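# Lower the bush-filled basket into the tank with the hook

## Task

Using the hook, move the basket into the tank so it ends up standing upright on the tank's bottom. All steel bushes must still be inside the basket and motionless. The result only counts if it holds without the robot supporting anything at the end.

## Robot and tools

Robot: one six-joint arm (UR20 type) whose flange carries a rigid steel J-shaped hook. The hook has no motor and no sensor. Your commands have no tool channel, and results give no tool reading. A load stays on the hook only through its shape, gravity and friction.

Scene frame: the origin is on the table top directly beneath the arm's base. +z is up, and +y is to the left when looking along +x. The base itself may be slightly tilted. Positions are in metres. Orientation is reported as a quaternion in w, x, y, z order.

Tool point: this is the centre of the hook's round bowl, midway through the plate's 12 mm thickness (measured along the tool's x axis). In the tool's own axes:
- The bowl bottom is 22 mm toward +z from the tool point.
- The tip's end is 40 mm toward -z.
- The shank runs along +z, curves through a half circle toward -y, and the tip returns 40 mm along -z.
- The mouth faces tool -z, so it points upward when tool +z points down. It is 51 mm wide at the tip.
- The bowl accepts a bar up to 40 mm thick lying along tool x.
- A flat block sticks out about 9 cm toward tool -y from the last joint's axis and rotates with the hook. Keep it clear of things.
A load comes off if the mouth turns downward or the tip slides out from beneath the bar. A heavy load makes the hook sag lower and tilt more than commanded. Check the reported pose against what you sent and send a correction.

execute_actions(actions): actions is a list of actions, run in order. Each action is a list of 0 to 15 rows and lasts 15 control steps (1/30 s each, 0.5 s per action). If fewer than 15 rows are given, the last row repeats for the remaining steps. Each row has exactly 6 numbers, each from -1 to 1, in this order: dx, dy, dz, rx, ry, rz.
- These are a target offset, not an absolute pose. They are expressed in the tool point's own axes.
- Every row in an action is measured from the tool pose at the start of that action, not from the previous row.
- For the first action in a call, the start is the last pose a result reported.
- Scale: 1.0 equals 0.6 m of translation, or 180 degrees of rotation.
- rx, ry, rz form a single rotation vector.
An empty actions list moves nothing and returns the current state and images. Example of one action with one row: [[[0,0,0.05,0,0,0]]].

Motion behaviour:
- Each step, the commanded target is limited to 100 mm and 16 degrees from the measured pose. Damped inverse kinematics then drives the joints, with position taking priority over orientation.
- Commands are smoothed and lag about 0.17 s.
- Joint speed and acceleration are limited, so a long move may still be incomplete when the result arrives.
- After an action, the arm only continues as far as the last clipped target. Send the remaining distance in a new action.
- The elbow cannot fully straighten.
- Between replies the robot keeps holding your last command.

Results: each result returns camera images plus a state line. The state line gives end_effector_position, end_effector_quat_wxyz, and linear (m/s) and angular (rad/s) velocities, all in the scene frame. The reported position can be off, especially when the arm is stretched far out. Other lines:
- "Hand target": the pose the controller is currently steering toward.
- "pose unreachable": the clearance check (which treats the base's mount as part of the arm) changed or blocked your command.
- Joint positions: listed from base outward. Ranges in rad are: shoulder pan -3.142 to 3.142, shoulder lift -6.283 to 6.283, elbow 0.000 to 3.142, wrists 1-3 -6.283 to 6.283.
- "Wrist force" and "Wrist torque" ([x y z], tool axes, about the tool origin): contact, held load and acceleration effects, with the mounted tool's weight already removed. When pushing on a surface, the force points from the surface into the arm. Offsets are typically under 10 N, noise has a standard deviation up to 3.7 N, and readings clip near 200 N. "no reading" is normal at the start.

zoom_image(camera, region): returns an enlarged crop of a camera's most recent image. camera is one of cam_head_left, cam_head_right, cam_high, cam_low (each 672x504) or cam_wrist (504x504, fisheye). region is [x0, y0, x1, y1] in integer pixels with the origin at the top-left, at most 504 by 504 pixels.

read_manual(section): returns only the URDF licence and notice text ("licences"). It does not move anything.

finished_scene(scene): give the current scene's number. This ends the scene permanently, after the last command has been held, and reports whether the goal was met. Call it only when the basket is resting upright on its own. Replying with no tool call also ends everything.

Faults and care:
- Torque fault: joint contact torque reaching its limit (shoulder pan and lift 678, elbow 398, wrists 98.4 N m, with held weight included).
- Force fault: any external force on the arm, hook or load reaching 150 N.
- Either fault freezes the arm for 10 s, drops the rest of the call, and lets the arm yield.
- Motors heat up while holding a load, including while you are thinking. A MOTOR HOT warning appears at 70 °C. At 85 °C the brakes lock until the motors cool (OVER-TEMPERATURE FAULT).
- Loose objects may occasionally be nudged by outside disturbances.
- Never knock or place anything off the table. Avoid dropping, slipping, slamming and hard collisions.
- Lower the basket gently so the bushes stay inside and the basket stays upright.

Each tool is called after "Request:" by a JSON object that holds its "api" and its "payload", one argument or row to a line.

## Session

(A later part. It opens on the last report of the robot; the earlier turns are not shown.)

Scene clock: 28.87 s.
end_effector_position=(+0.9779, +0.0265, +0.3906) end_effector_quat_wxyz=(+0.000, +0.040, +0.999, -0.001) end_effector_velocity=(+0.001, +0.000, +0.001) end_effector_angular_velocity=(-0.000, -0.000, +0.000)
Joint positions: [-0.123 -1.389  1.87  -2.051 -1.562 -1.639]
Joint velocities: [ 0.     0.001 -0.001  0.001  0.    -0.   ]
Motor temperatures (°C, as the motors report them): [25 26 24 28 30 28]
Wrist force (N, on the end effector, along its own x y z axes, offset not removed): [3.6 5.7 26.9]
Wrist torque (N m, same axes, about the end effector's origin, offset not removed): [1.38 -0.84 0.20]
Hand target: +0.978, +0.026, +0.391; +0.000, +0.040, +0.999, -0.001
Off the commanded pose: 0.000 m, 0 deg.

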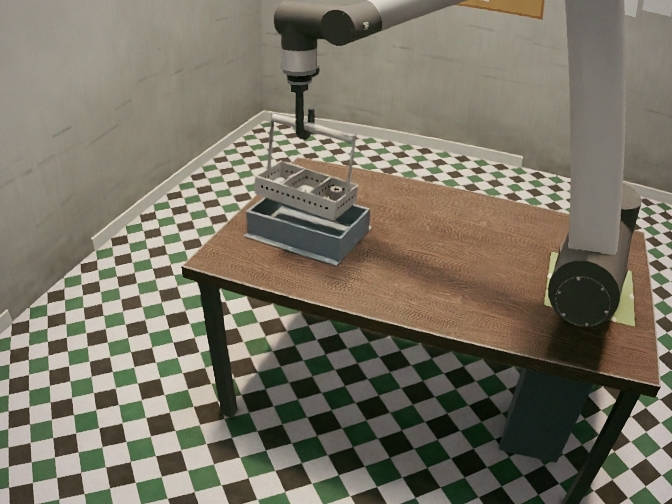

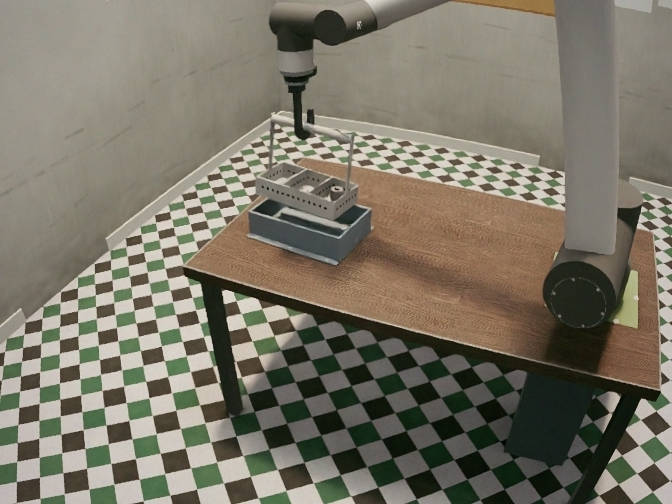

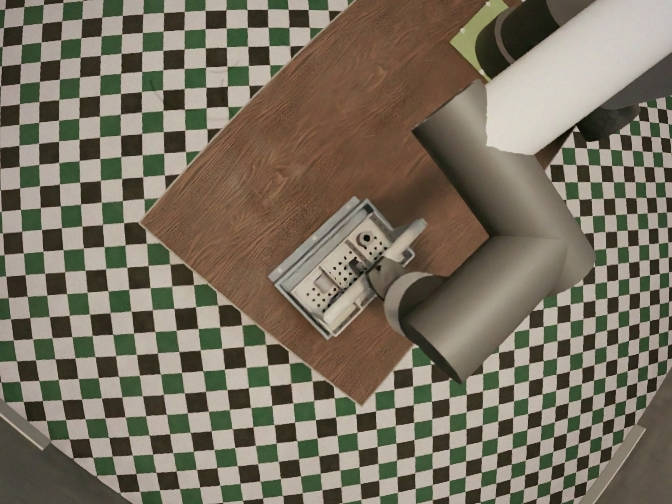

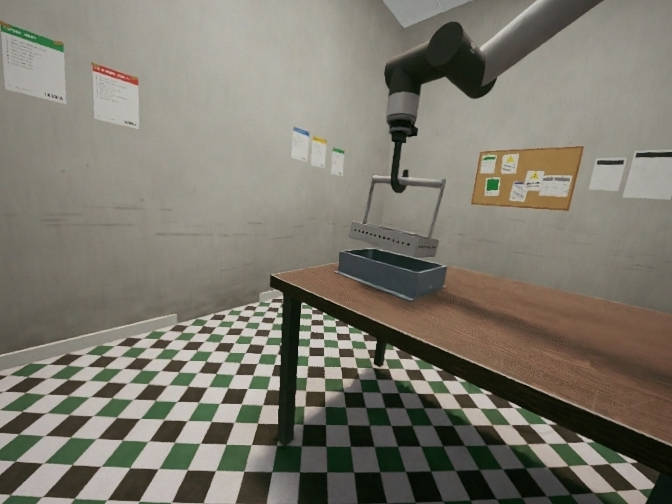

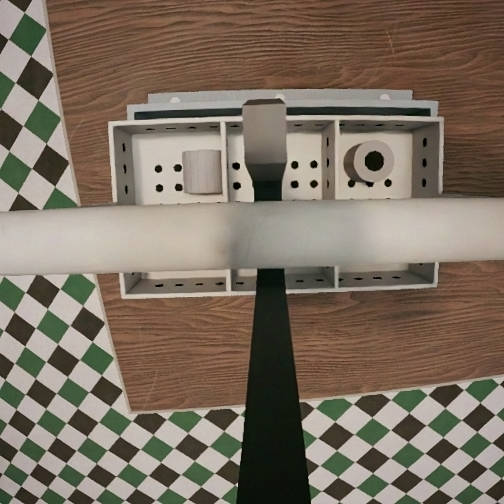

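Request:
{"api": "execute_actions", "payload": {
  "actions": []
}}

Scene clock: 29.03 s.
end_effector_position=(+0.9779, +0.0265, +0.3906) end_effector_quat_wxyz=(+0.000, +0.040, +0.999, -0.001) end_effector_velocity=(-0.000, -0.000, -0.001) end_effector_angular_velocity=(+0.000, +0.002, -0.001)
Joint positions: [-0.123 -1.389  1.87  -2.051 -1.562 -1.639]
Joint velocities: [-0.     0.001  0.     0.001 -0.     0.001]
Motor temperatures (°C, as the motors report them): [25 26 24 28 30 28]
Wrist force (N, on the end effector, along its own x y z axes, offset not removed): [2.0 2.6 27.4]
Wrist torque (N m, same axes, about the end effector's origin, offset not removed): [0.79 -0.68 0.15]
Hand target: +0.978, +0.026, +0.391; +0.000, +0.040, +0.999, -0.001
Off the commanded pose: 0.000 m, 0 deg.

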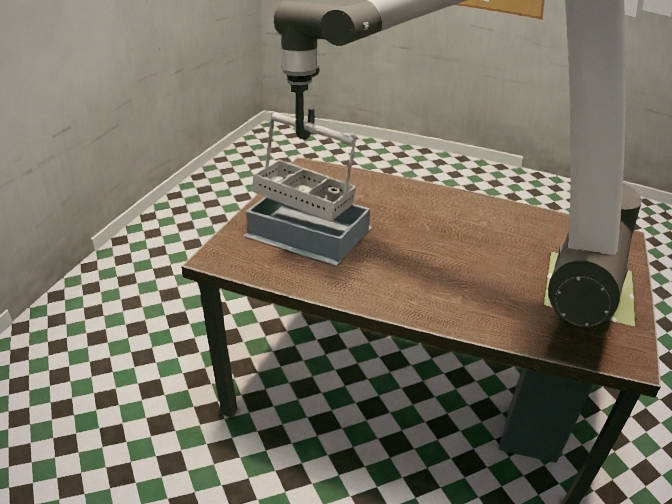

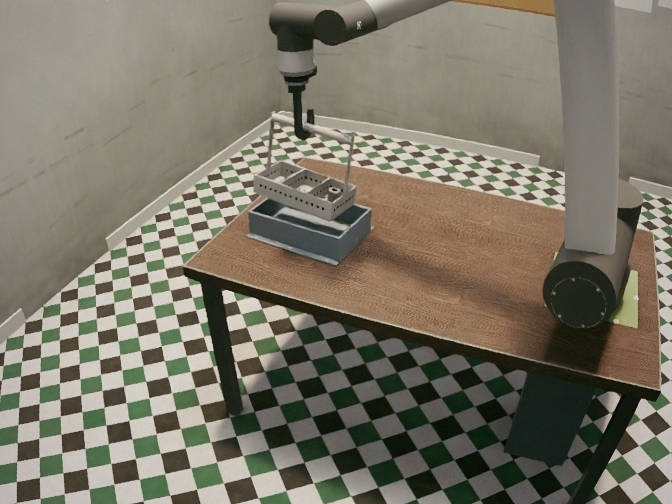

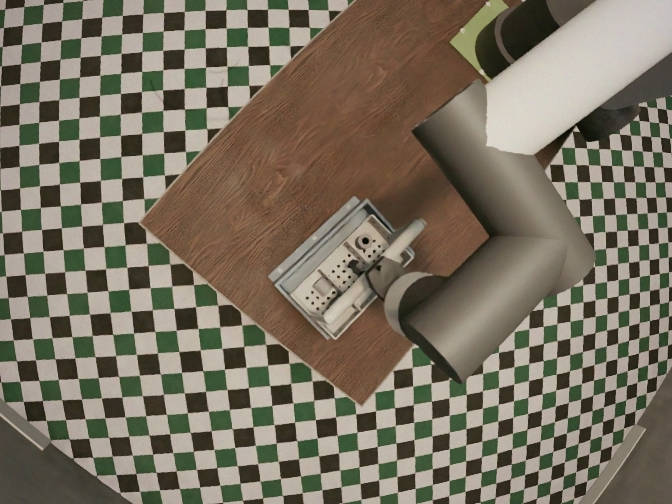

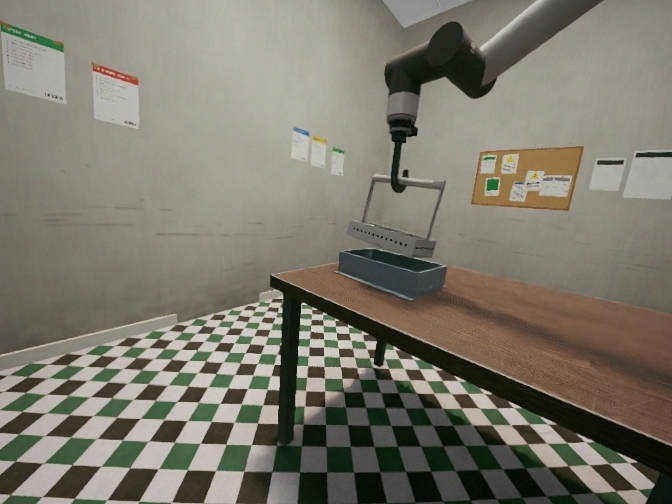

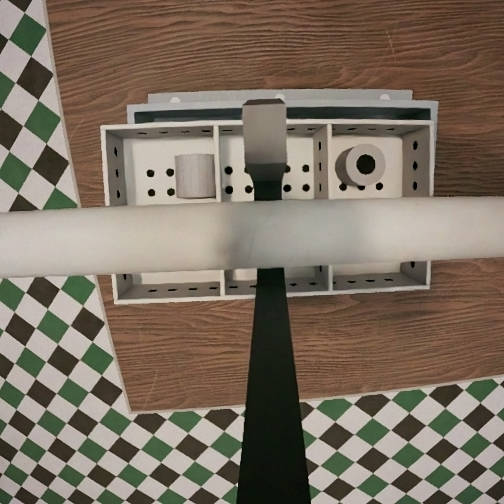

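Request:
{"api": "execute_actions", "payload": {
  "actions": [
    [[0.0015,0,0.0005,0,0,0],[0.0055,0,0.0021,0,0,0],[0.011,0,0.0048,0,0,0],[0.0165,0,0.0085,0,0,0],[0.0205,0,0.0133,0,0,0],[0.022,0,0.0192,0,0,0],[0.022,0,0.0262,0,0,0],[0.022,0,0.0338,0,0,0],[0.022,0,0.0408,0,0,0],[0.022,0,0.0467,0,0,0],[0.022,0,0.0515,0,0,0],[0.022,0,0.0552,0,0,0],[0.022,0,0.0578,0,0,0],[0.022,0,0.0595,0,0,0],[0.022,0,0.06,0,0,0]]
  ]
}}

Scene clock: 29.87 s.
end_effector_position=(+0.9648, +0.0277, +0.3598) end_effector_quat_wxyz=(+0.000, +0.040, +0.999, -0.000) end_effector_velocity=(-0.002, -0.002, -0.061) end_effector_angular_velocity=(-0.001, +0.001, -0.001)
Joint positions: [-0.124 -1.385  1.913 -2.098 -1.562 -1.639]
Joint velocities: [-0.002  0.036  0.051 -0.086 -0.001 -0.001]
Motor temperatures (°C, as the motors report them): [25 26 24 28 30 28]
Wrist force (N, on the end effector, along its own x y z axes, offset not removed): [3.6 3.9 28.0]
Wrist torque (N m, same axes, about the end effector's origin, offset not removed): [0.90 -0.77 0.20]
Hand target: +0.965, +0.028, +0.355; +0.000, +0.040, +0.999, -0.001
Off the commanded pose: 0.005 m, 0 deg.

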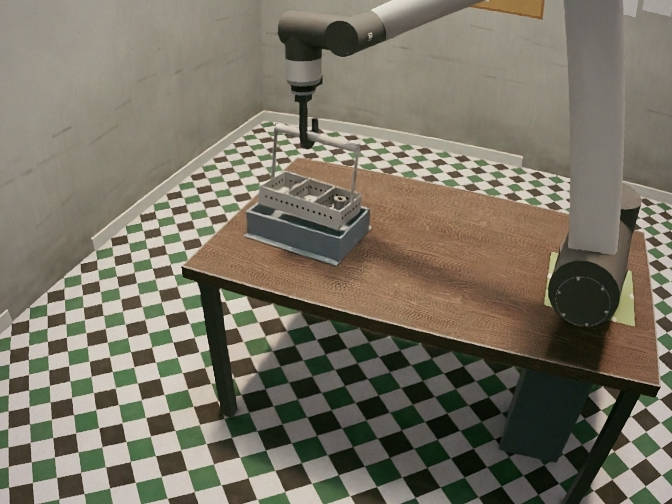

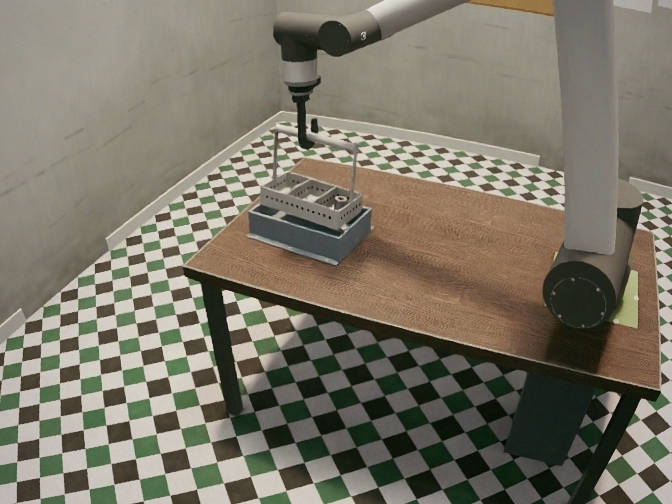

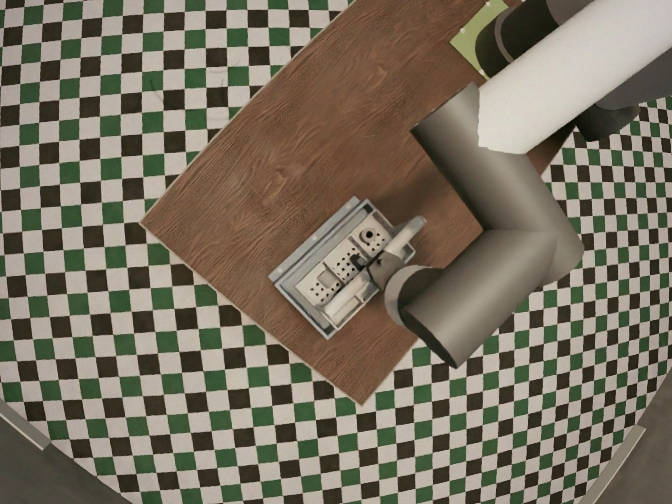

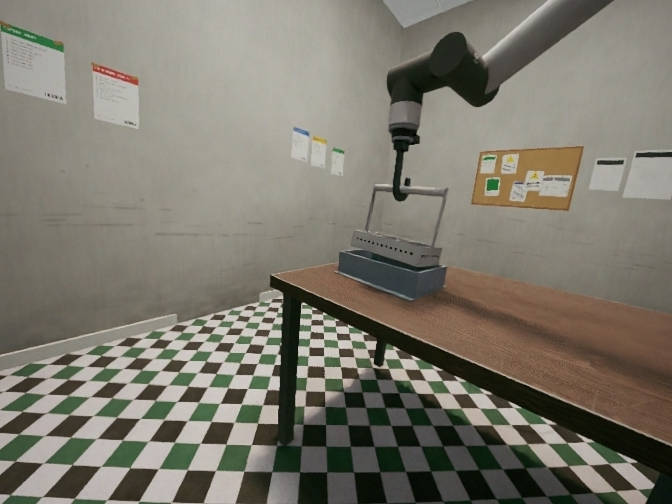

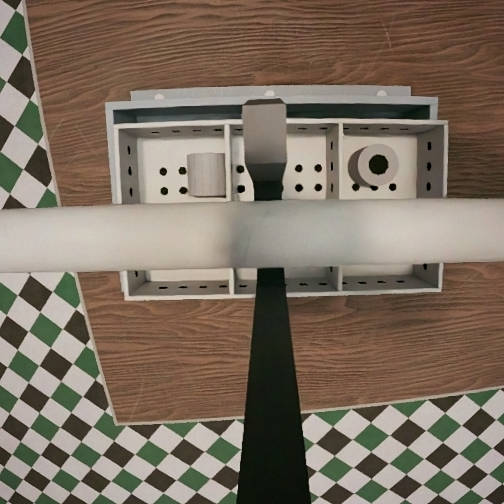

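Timing matched (start 29.37). Check the residual swing.

Request:
{"api": "execute_actions", "payload": {
  "actions": []
}}

Scene clock: 29.90 s.
end_effector_position=(+0.9647, +0.0277, +0.3581) end_effector_quat_wxyz=(+0.000, +0.040, +0.999, -0.001) end_effector_velocity=(+0.001, -0.001, -0.043) end_effector_angular_velocity=(+0.000, -0.002, -0.001)
Joint positions: [-0.124 -1.384  1.914 -2.1   -1.562 -1.639]
Joint velocities: [-0.001  0.027  0.035 -0.063  0.001  0.   ]
Motor temperatures (°C, as the motors report them): [25 26 24 28 30 28]
Wrist force (N, on the end effector, along its own x y z axes, offset not removed): [2.0 4.7 29.9]
Wrist torque (N m, same axes, about the end effector's origin, offset not removed): [1.16 -0.54 0.15]
Hand target: +0.965, +0.028, +0.355; +0.000, +0.040, +0.999, -0.001
Off the commanded pose: 0.004 m, 0 deg.

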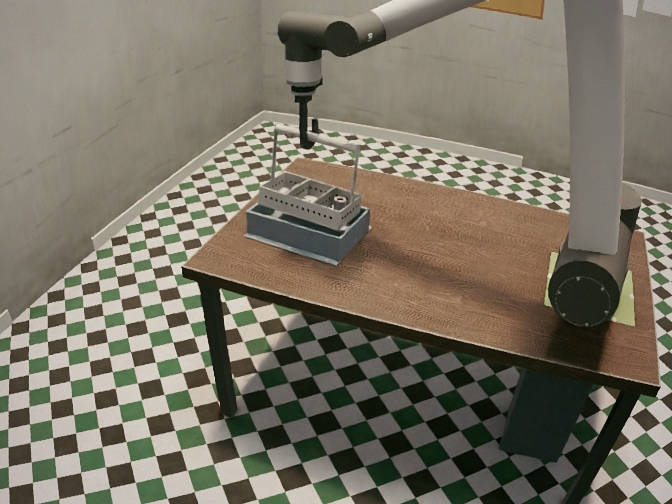

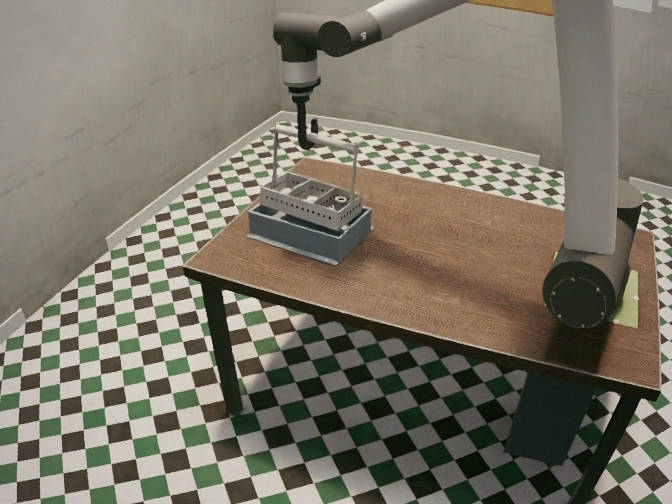

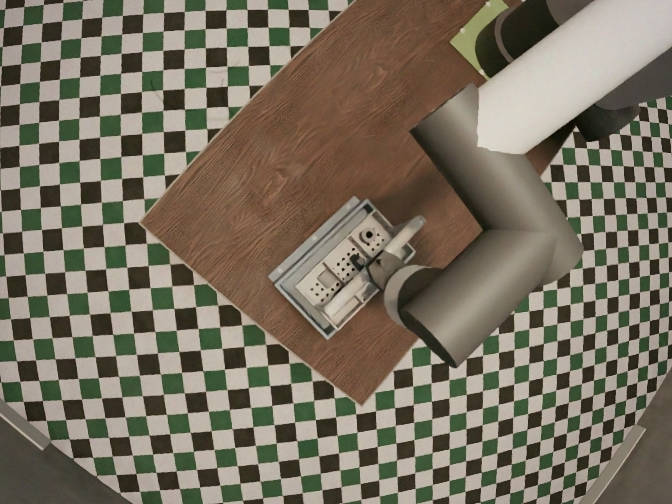

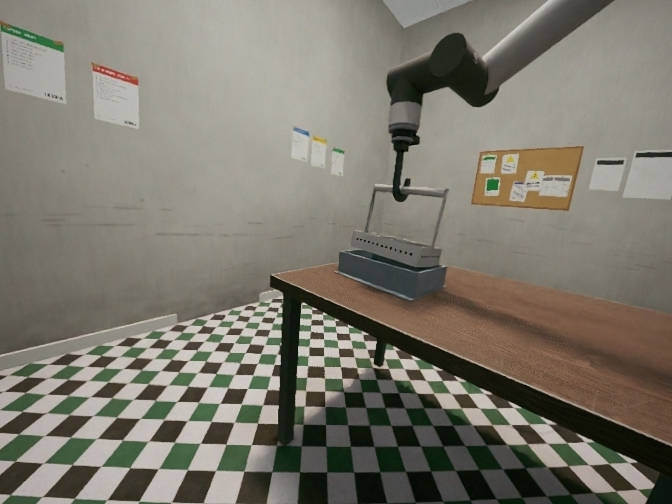

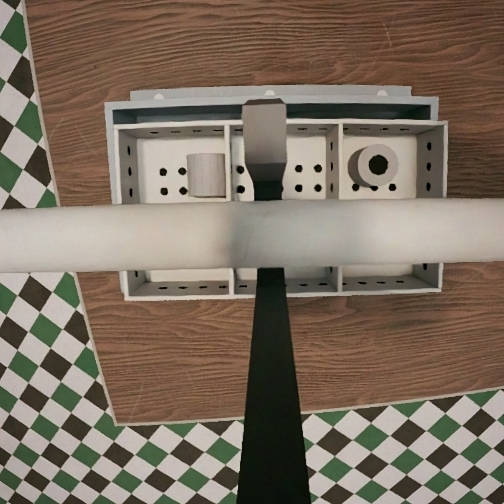

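Request:
{"api": "execute_actions", "payload": {
  "actions": []
}}

Scene clock: 30.10 s.
end_effector_position=(+0.9647, +0.0276, +0.3550) end_effector_quat_wxyz=(+0.000, +0.040, +0.999, -0.001) end_effector_velocity=(+0.001, -0.001, -0.002) end_effector_angular_velocity=(-0.000, -0.002, -0.001)
Joint positions: [-0.124 -1.382  1.917 -2.105 -1.562 -1.639]
Joint velocities: [-0.001  0.002  0.002 -0.005 -0.    -0.   ]
Motor temperatures (°C, as the motors report them): [25 26 24 28 30 28]
Wrist force (N, on the end effector, along its own x y z axes, offset not removed): [3.5 1.1 26.4]
Wrist torque (N m, same axes, about the end effector's origin, offset not removed): [0.51 -0.82 0.13]
Hand target: +0.965, +0.028, +0.355; +0.000, +0.040, +0.999, -0.001
Off the commanded pose: 0.000 m, 0 deg.

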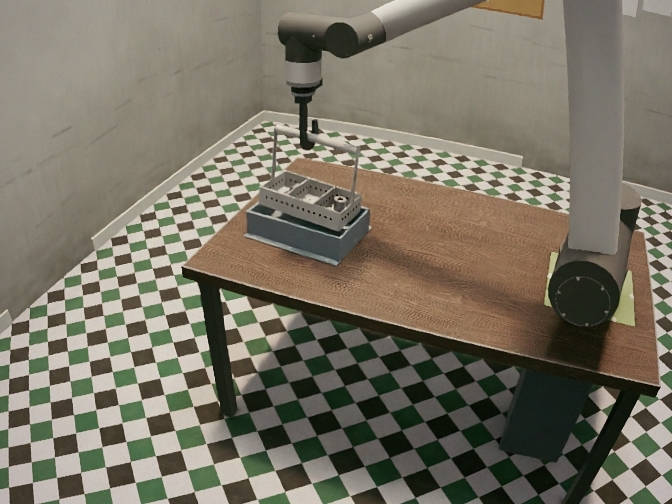

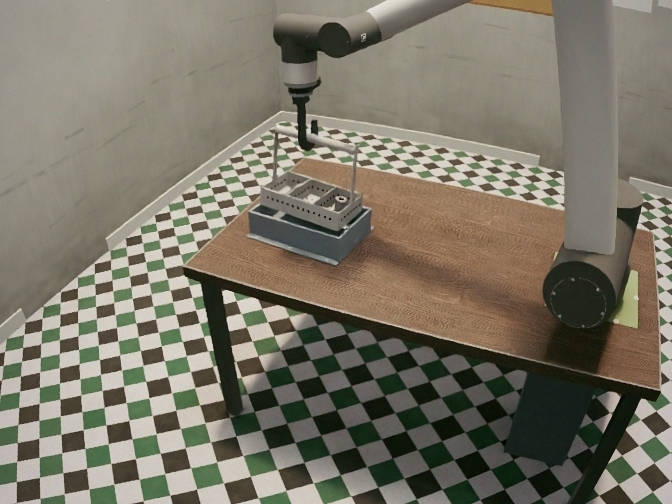

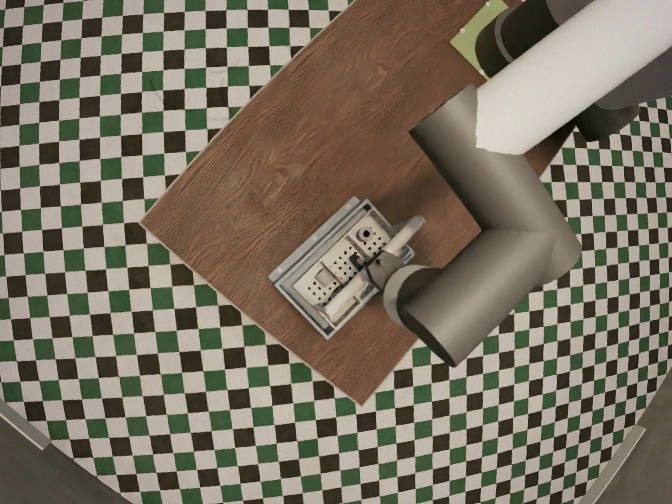

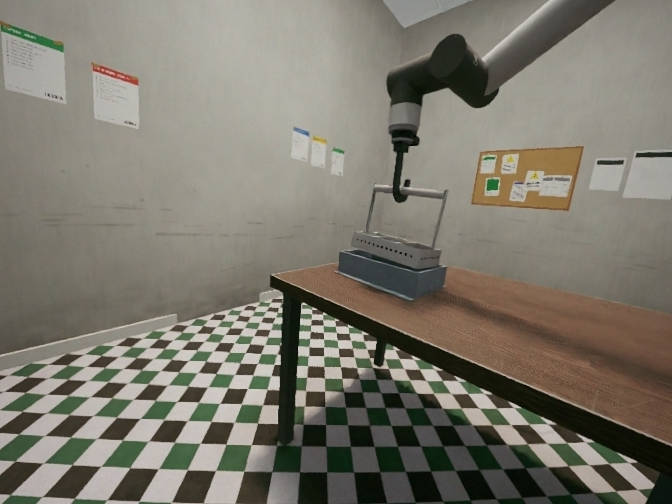

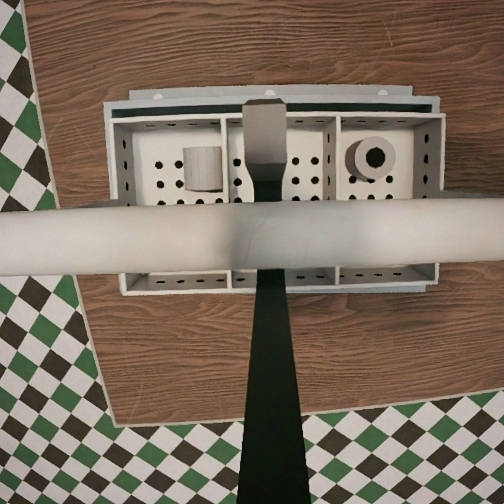

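Request:
{"api": "zoom_image", "payload": {
  "camera": "cam_wrist",
  "region": [90, 70, 460, 310]
}}

Request:
{"api": "execute_actions", "payload": {
  "actions": []
}}

Region (90, 70, 460, 310) of cam_wrist's 504x504 image, scaled by 1.362, with more detail than that image has; it fills the top 327 rows of this view, and the rest is white.

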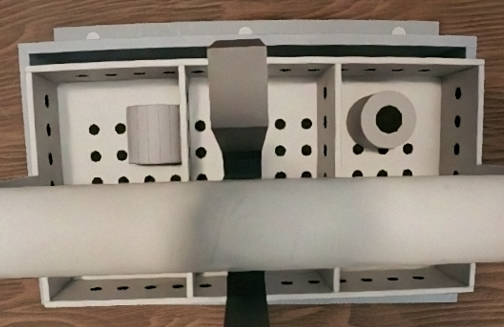

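Scene clock: 30.90 s.
end_effector_position=(+0.9647, +0.0275, +0.3546) end_effector_quat_wxyz=(+0.000, +0.040, +0.999, -0.001) end_effector_velocity=(+0.000, +0.000, -0.001) end_effector_angular_velocity=(+0.001, +0.001, -0.000)
Joint positions: [-0.124 -1.382  1.917 -2.105 -1.562 -1.639]
Joint velocities: [ 0.     0.001  0.    -0.     0.001  0.   ]
Motor temperatures (°C, as the motors report them): [25 26 24 28 30 28]
Wrist force (N, on the end effector, along its own x y z axes, offset not removed): [4.0 0.4 27.1]
Wrist torque (N m, same axes, about the end effector's origin, offset not removed): [0.39 -0.91 0.15]
Hand target: +0.965, +0.028, +0.355; +0.000, +0.040, +0.999, -0.001
Off the commanded pose: 0.000 m, 0 deg.

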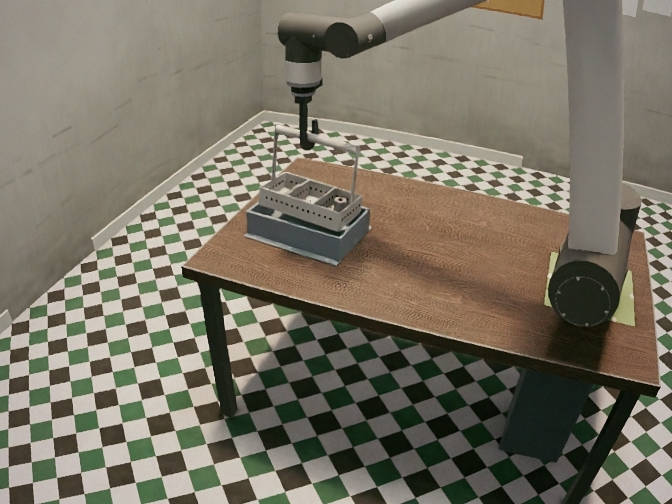

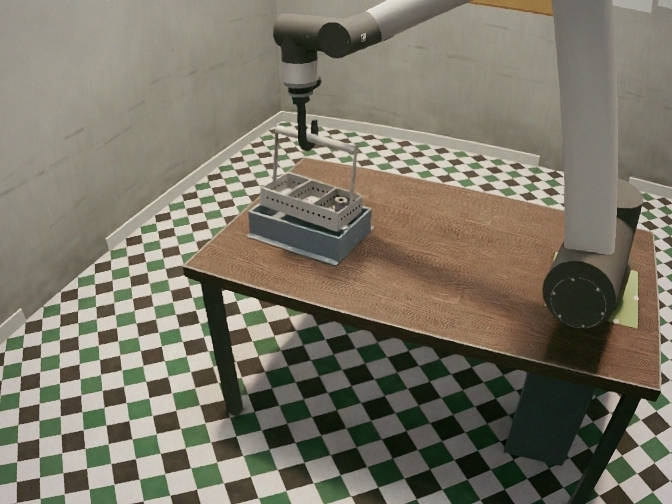

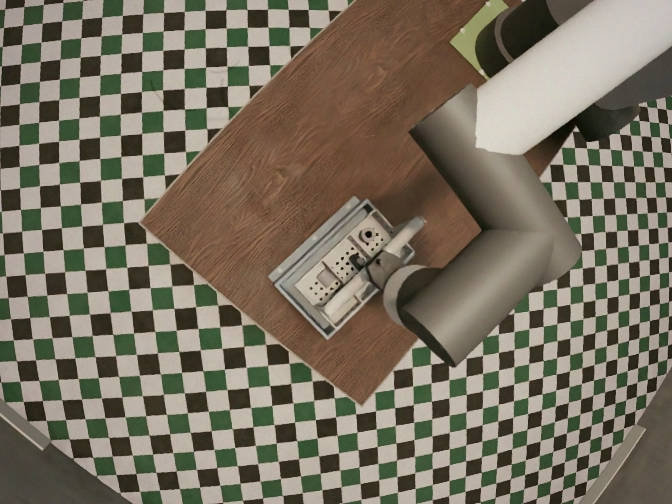

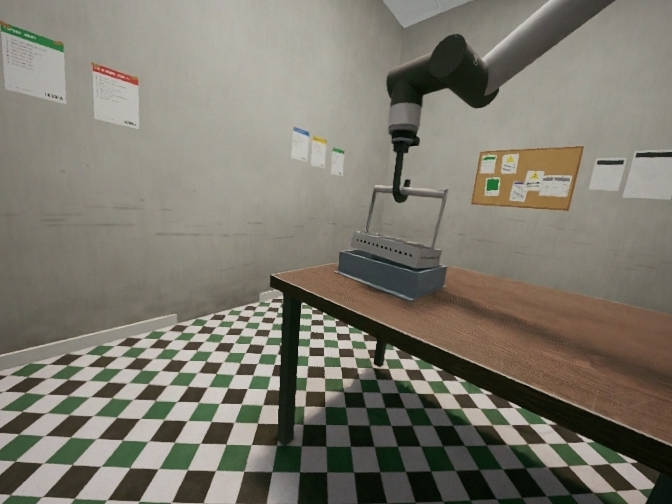

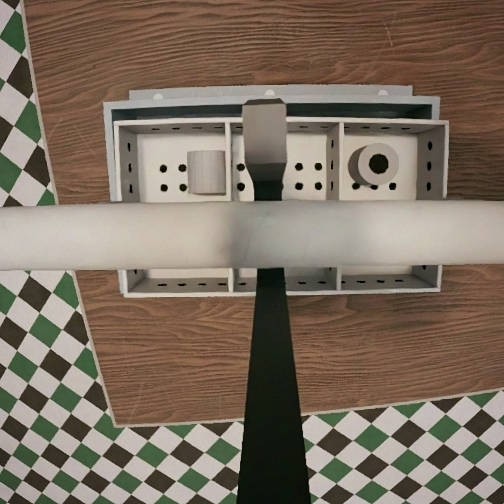

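Request:
{"api": "execute_actions", "payload": {
  "actions": [
    [[0,-0.0001,0.0003,0,0,0],[0,-0.0002,0.0011,0,0,0],[0,-0.0004,0.0026,0,0,0],[0,-0.0006,0.0046,0,0,0],[0,-0.0008,0.0071,0,0,0],[0,-0.0011,0.0102,0,0,0],[0,-0.0014,0.014,0,0,0],[0,-0.0017,0.0182,0,0,0],[0,-0.002,0.023,0,0,0],[0,-0.0023,0.0284,0,0,0],[0,-0.0026,0.0344,0,0,0],[0,-0.0029,0.041,0,0,0],[0,-0.0032,0.0481,0,0,0],[0,-0.0035,0.0558,0,0,0],[0,-0.0038,0.064,0,0,0]],
    [[0,-0.0013,0.0339,0,0,0],[0,-0.0015,0.0416,0,0,0],[0,-0.0017,0.0487,0,0,0],[0,-0.0019,0.0553,0,0,0],[0,-0.002,0.0613,0,0,0],[0,-0.0021,0.0667,0,0,0],[0,-0.0022,0.0715,0,0,0],[0,-0.0022,0.0758,0,0,0],[0,-0.0022,0.0795,0,0,0],[0,-0.0022,0.0826,0,0,0],[0,-0.0022,0.0851,0,0,0],[0,-0.0022,0.0871,0,0,0],[0,-0.0022,0.0886,0,0,0],[0,-0.0022,0.0894,0,0,0],[0,-0.0022,0.0897,0,0,0]]
  ]
}}

Scene clock: 32.67 s.
end_effector_position=(+0.9643, +0.0244, +0.2799) end_effector_quat_wxyz=(-0.000, +0.040, +0.999, -0.000) end_effector_velocity=(-0.001, -0.001, -0.037) end_effector_angular_velocity=(+0.000, +0.003, -0.001)
Joint positions: [-0.126 -1.331  1.974 -2.213 -1.562 -1.642]
Joint velocities: [-0.     0.028  0.025 -0.05  -0.     0.   ]
Motor temperatures (°C, as the motors report them): [25 26 24 28 30 28]
Wrist force (N, on the end effector, along its own x y z axes, offset not removed): [-1.2 7.1 19.9]
Wrist torque (N m, same axes, about the end effector's origin, offset not removed): [1.37 -0.96 0.13]
Hand target: +0.964, +0.024, +0.277; -0.000, +0.040, +0.999, -0.000
Off the commanded pose: 0.003 m, 0 deg.

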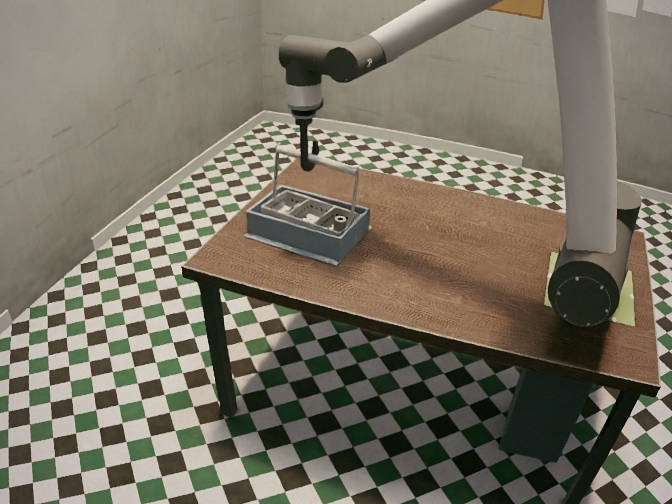

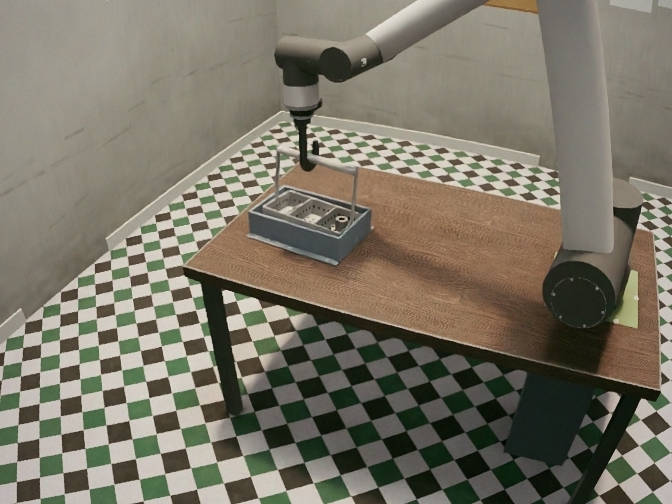

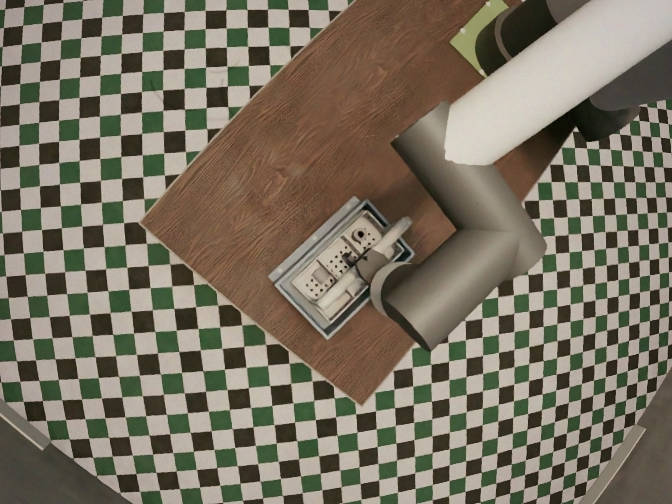

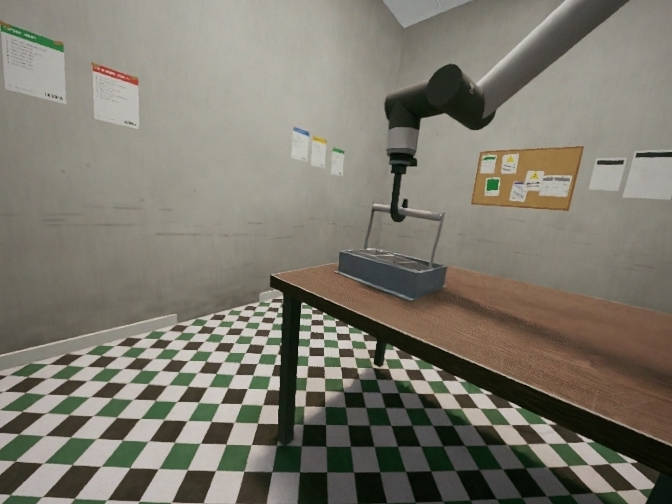

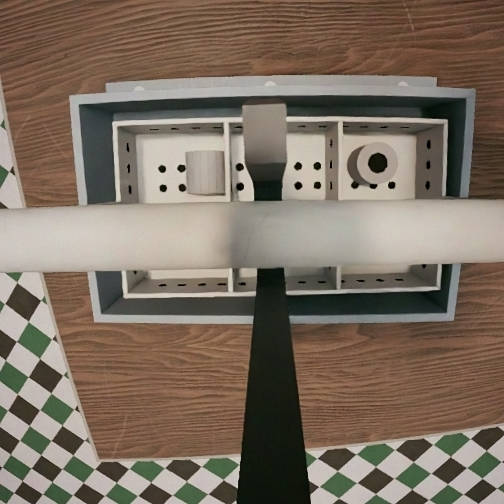

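Request:
{"api": "execute_actions", "payload": {
  "actions": []
}}

Scene clock: 32.73 s.
end_effector_position=(+0.9643, +0.0244, +0.2781) end_effector_quat_wxyz=(-0.000, +0.040, +0.999, -0.000) end_effector_velocity=(-0.000, +0.001, -0.017) end_effector_angular_velocity=(-0.001, +0.000, +0.001)
Joint positions: [-0.126 -1.33   1.975 -2.215 -1.562 -1.642]
Joint velocities: [ 0.001  0.013  0.012 -0.025 -0.001 -0.   ]
Motor temperatures (°C, as the motors report them): [25 26 24 28 30 28]
Wrist force (N, on the end effector, along its own x y z axes, offset not removed): [1.6 5.3 24.7]
Wrist torque (N m, same axes, about the end effector's origin, offset not removed): [1.29 -0.46 0.25]
Hand target: +0.964, +0.024, +0.277; -0.000, +0.040, +0.999, -0.000
Off the commanded pose: 0.001 m, 0 deg.

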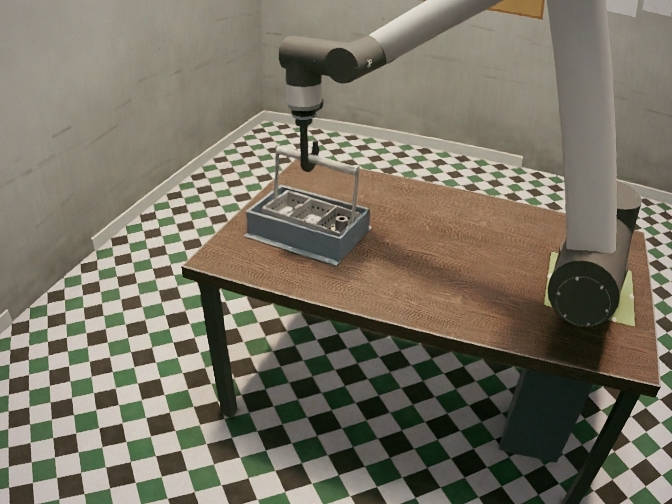

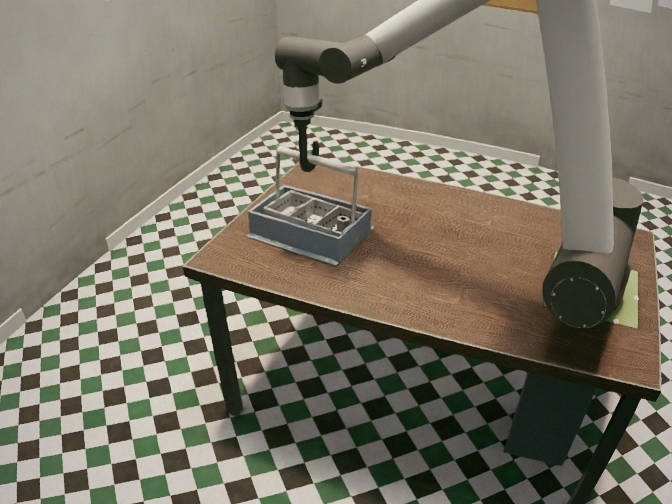

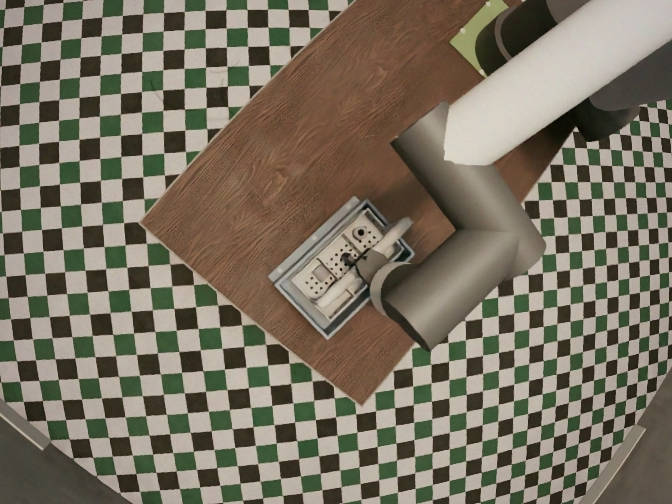

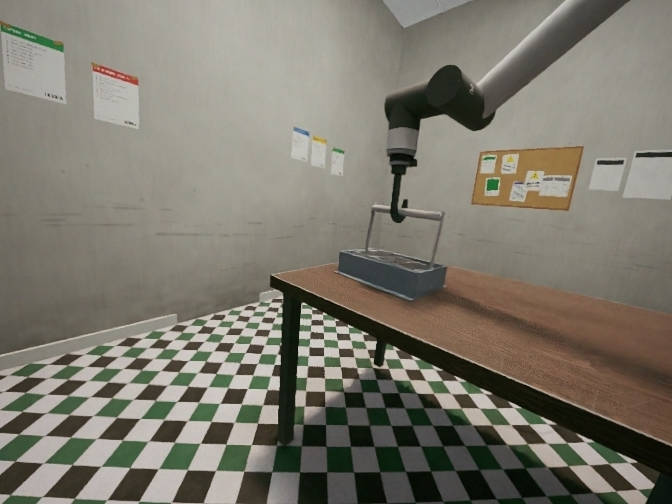

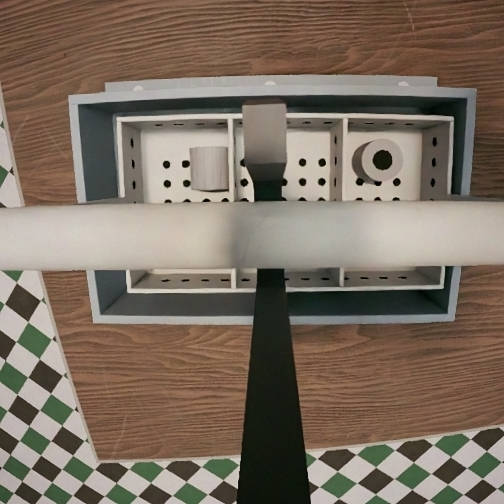

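Request:
{"api": "execute_actions", "payload": {
  "actions": [
    [[0,0,0.001,0,0,0],[0,0,0.0025,0,0,0],[0,0,0.0045,0,0,0],[0,0,0.0065,0,0,0],[0,0,0.0085,0,0,0],[0,0,0.0105,0,0,0],[0,0,0.0125,0,0,0],[0,0,0.0145,0,0,0],[0,0,0.0165,0,0,0],[0,0,0.0185,0,0,0],[0,0,0.0205,0,0,0],[0,0,0.0225,0,0,0],[0,0,0.0245,0,0,0],[0,0,0.0265,0,0,0],[0,0,0.0285,0,0,0]],
    [[0,0,0.009,0,0,0],[0,0,0.0112,0,0,0],[0,0,0.0135,0,0,0],[0,0,0.016,0,0,0],[0,0,0.0185,0,0,0],[0,0,0.021,0,0,0],[0,0,0.0235,0,0,0],[0,0,0.026,0,0,0],[0,0,0.0285,0,0,0],[0,0,0.031,0,0,0],[0,0,0.0335,0,0,0],[0,0,0.0357,0,0,0],[0,0,0.0375,0,0,0],[0,0,0.0388,0,0,0],[0,0,0.0395,0,0,0]]
  ]
}}

Scene clock: 34.17 s.
end_effector_position=(+0.9643, +0.0241, +0.2446) end_effector_quat_wxyz=(-0.000, +0.040, +0.999, -0.000) end_effector_velocity=(-0.002, -0.000, -0.036) end_effector_angular_velocity=(+0.001, +0.004, -0.000)
Joint positions: [-0.126 -1.303  1.997 -2.264 -1.562 -1.642]
Joint velocities: [-0.001  0.028  0.023 -0.047  0.    -0.   ]
Motor temperatures (°C, as the motors report them): [25 26 24 28 30 28]
Wrist force (N, on the end effector, along its own x y z axes, offset not removed): [2.9 2.6 3.5]
Wrist torque (N m, same axes, about the end effector's origin, offset not removed): [0.76 -0.63 0.14]
Hand target: +0.964, +0.024, +0.242; -0.000, +0.040, +0.999, -0.000
Off the commanded pose: 0.003 m, 0 deg.

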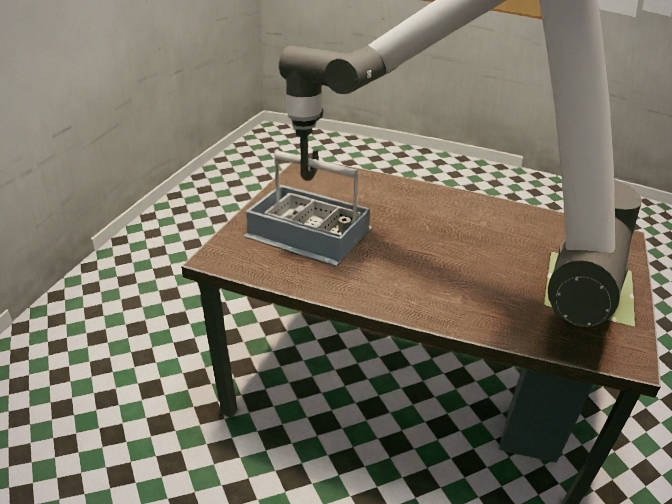

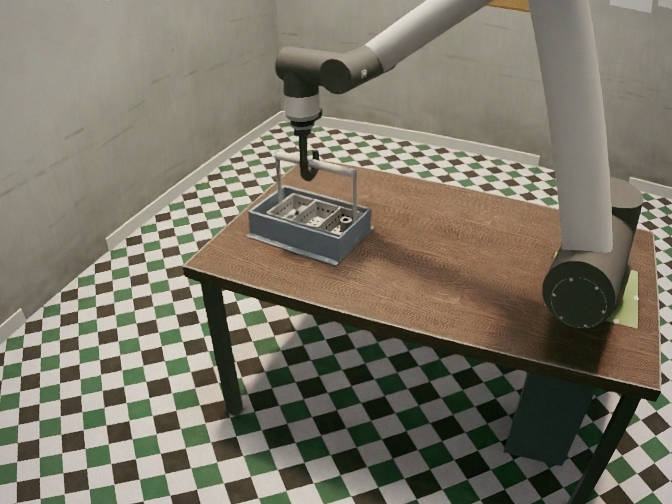

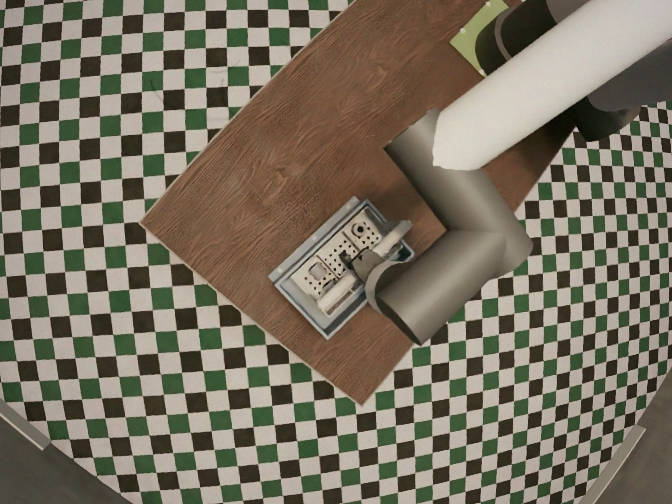

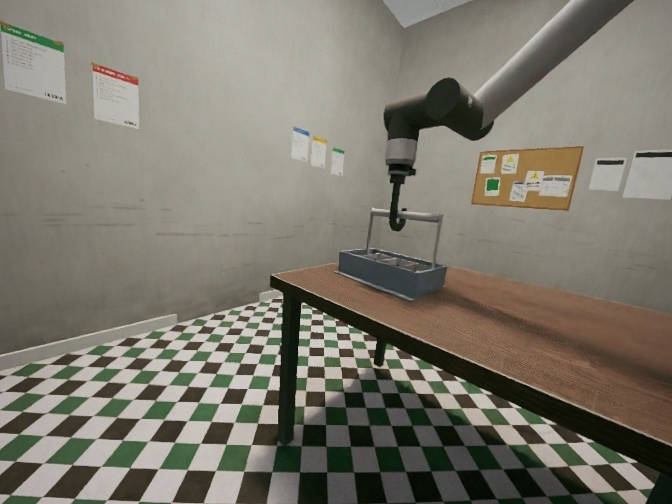

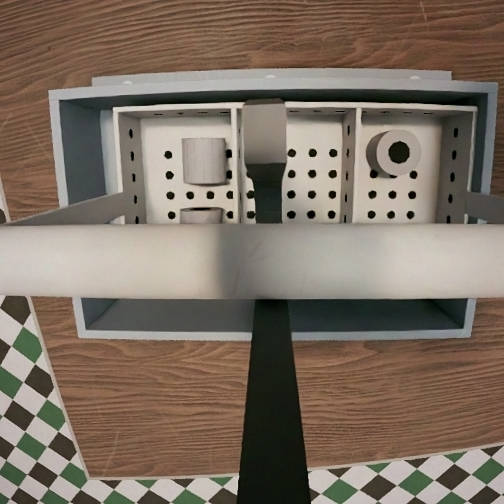

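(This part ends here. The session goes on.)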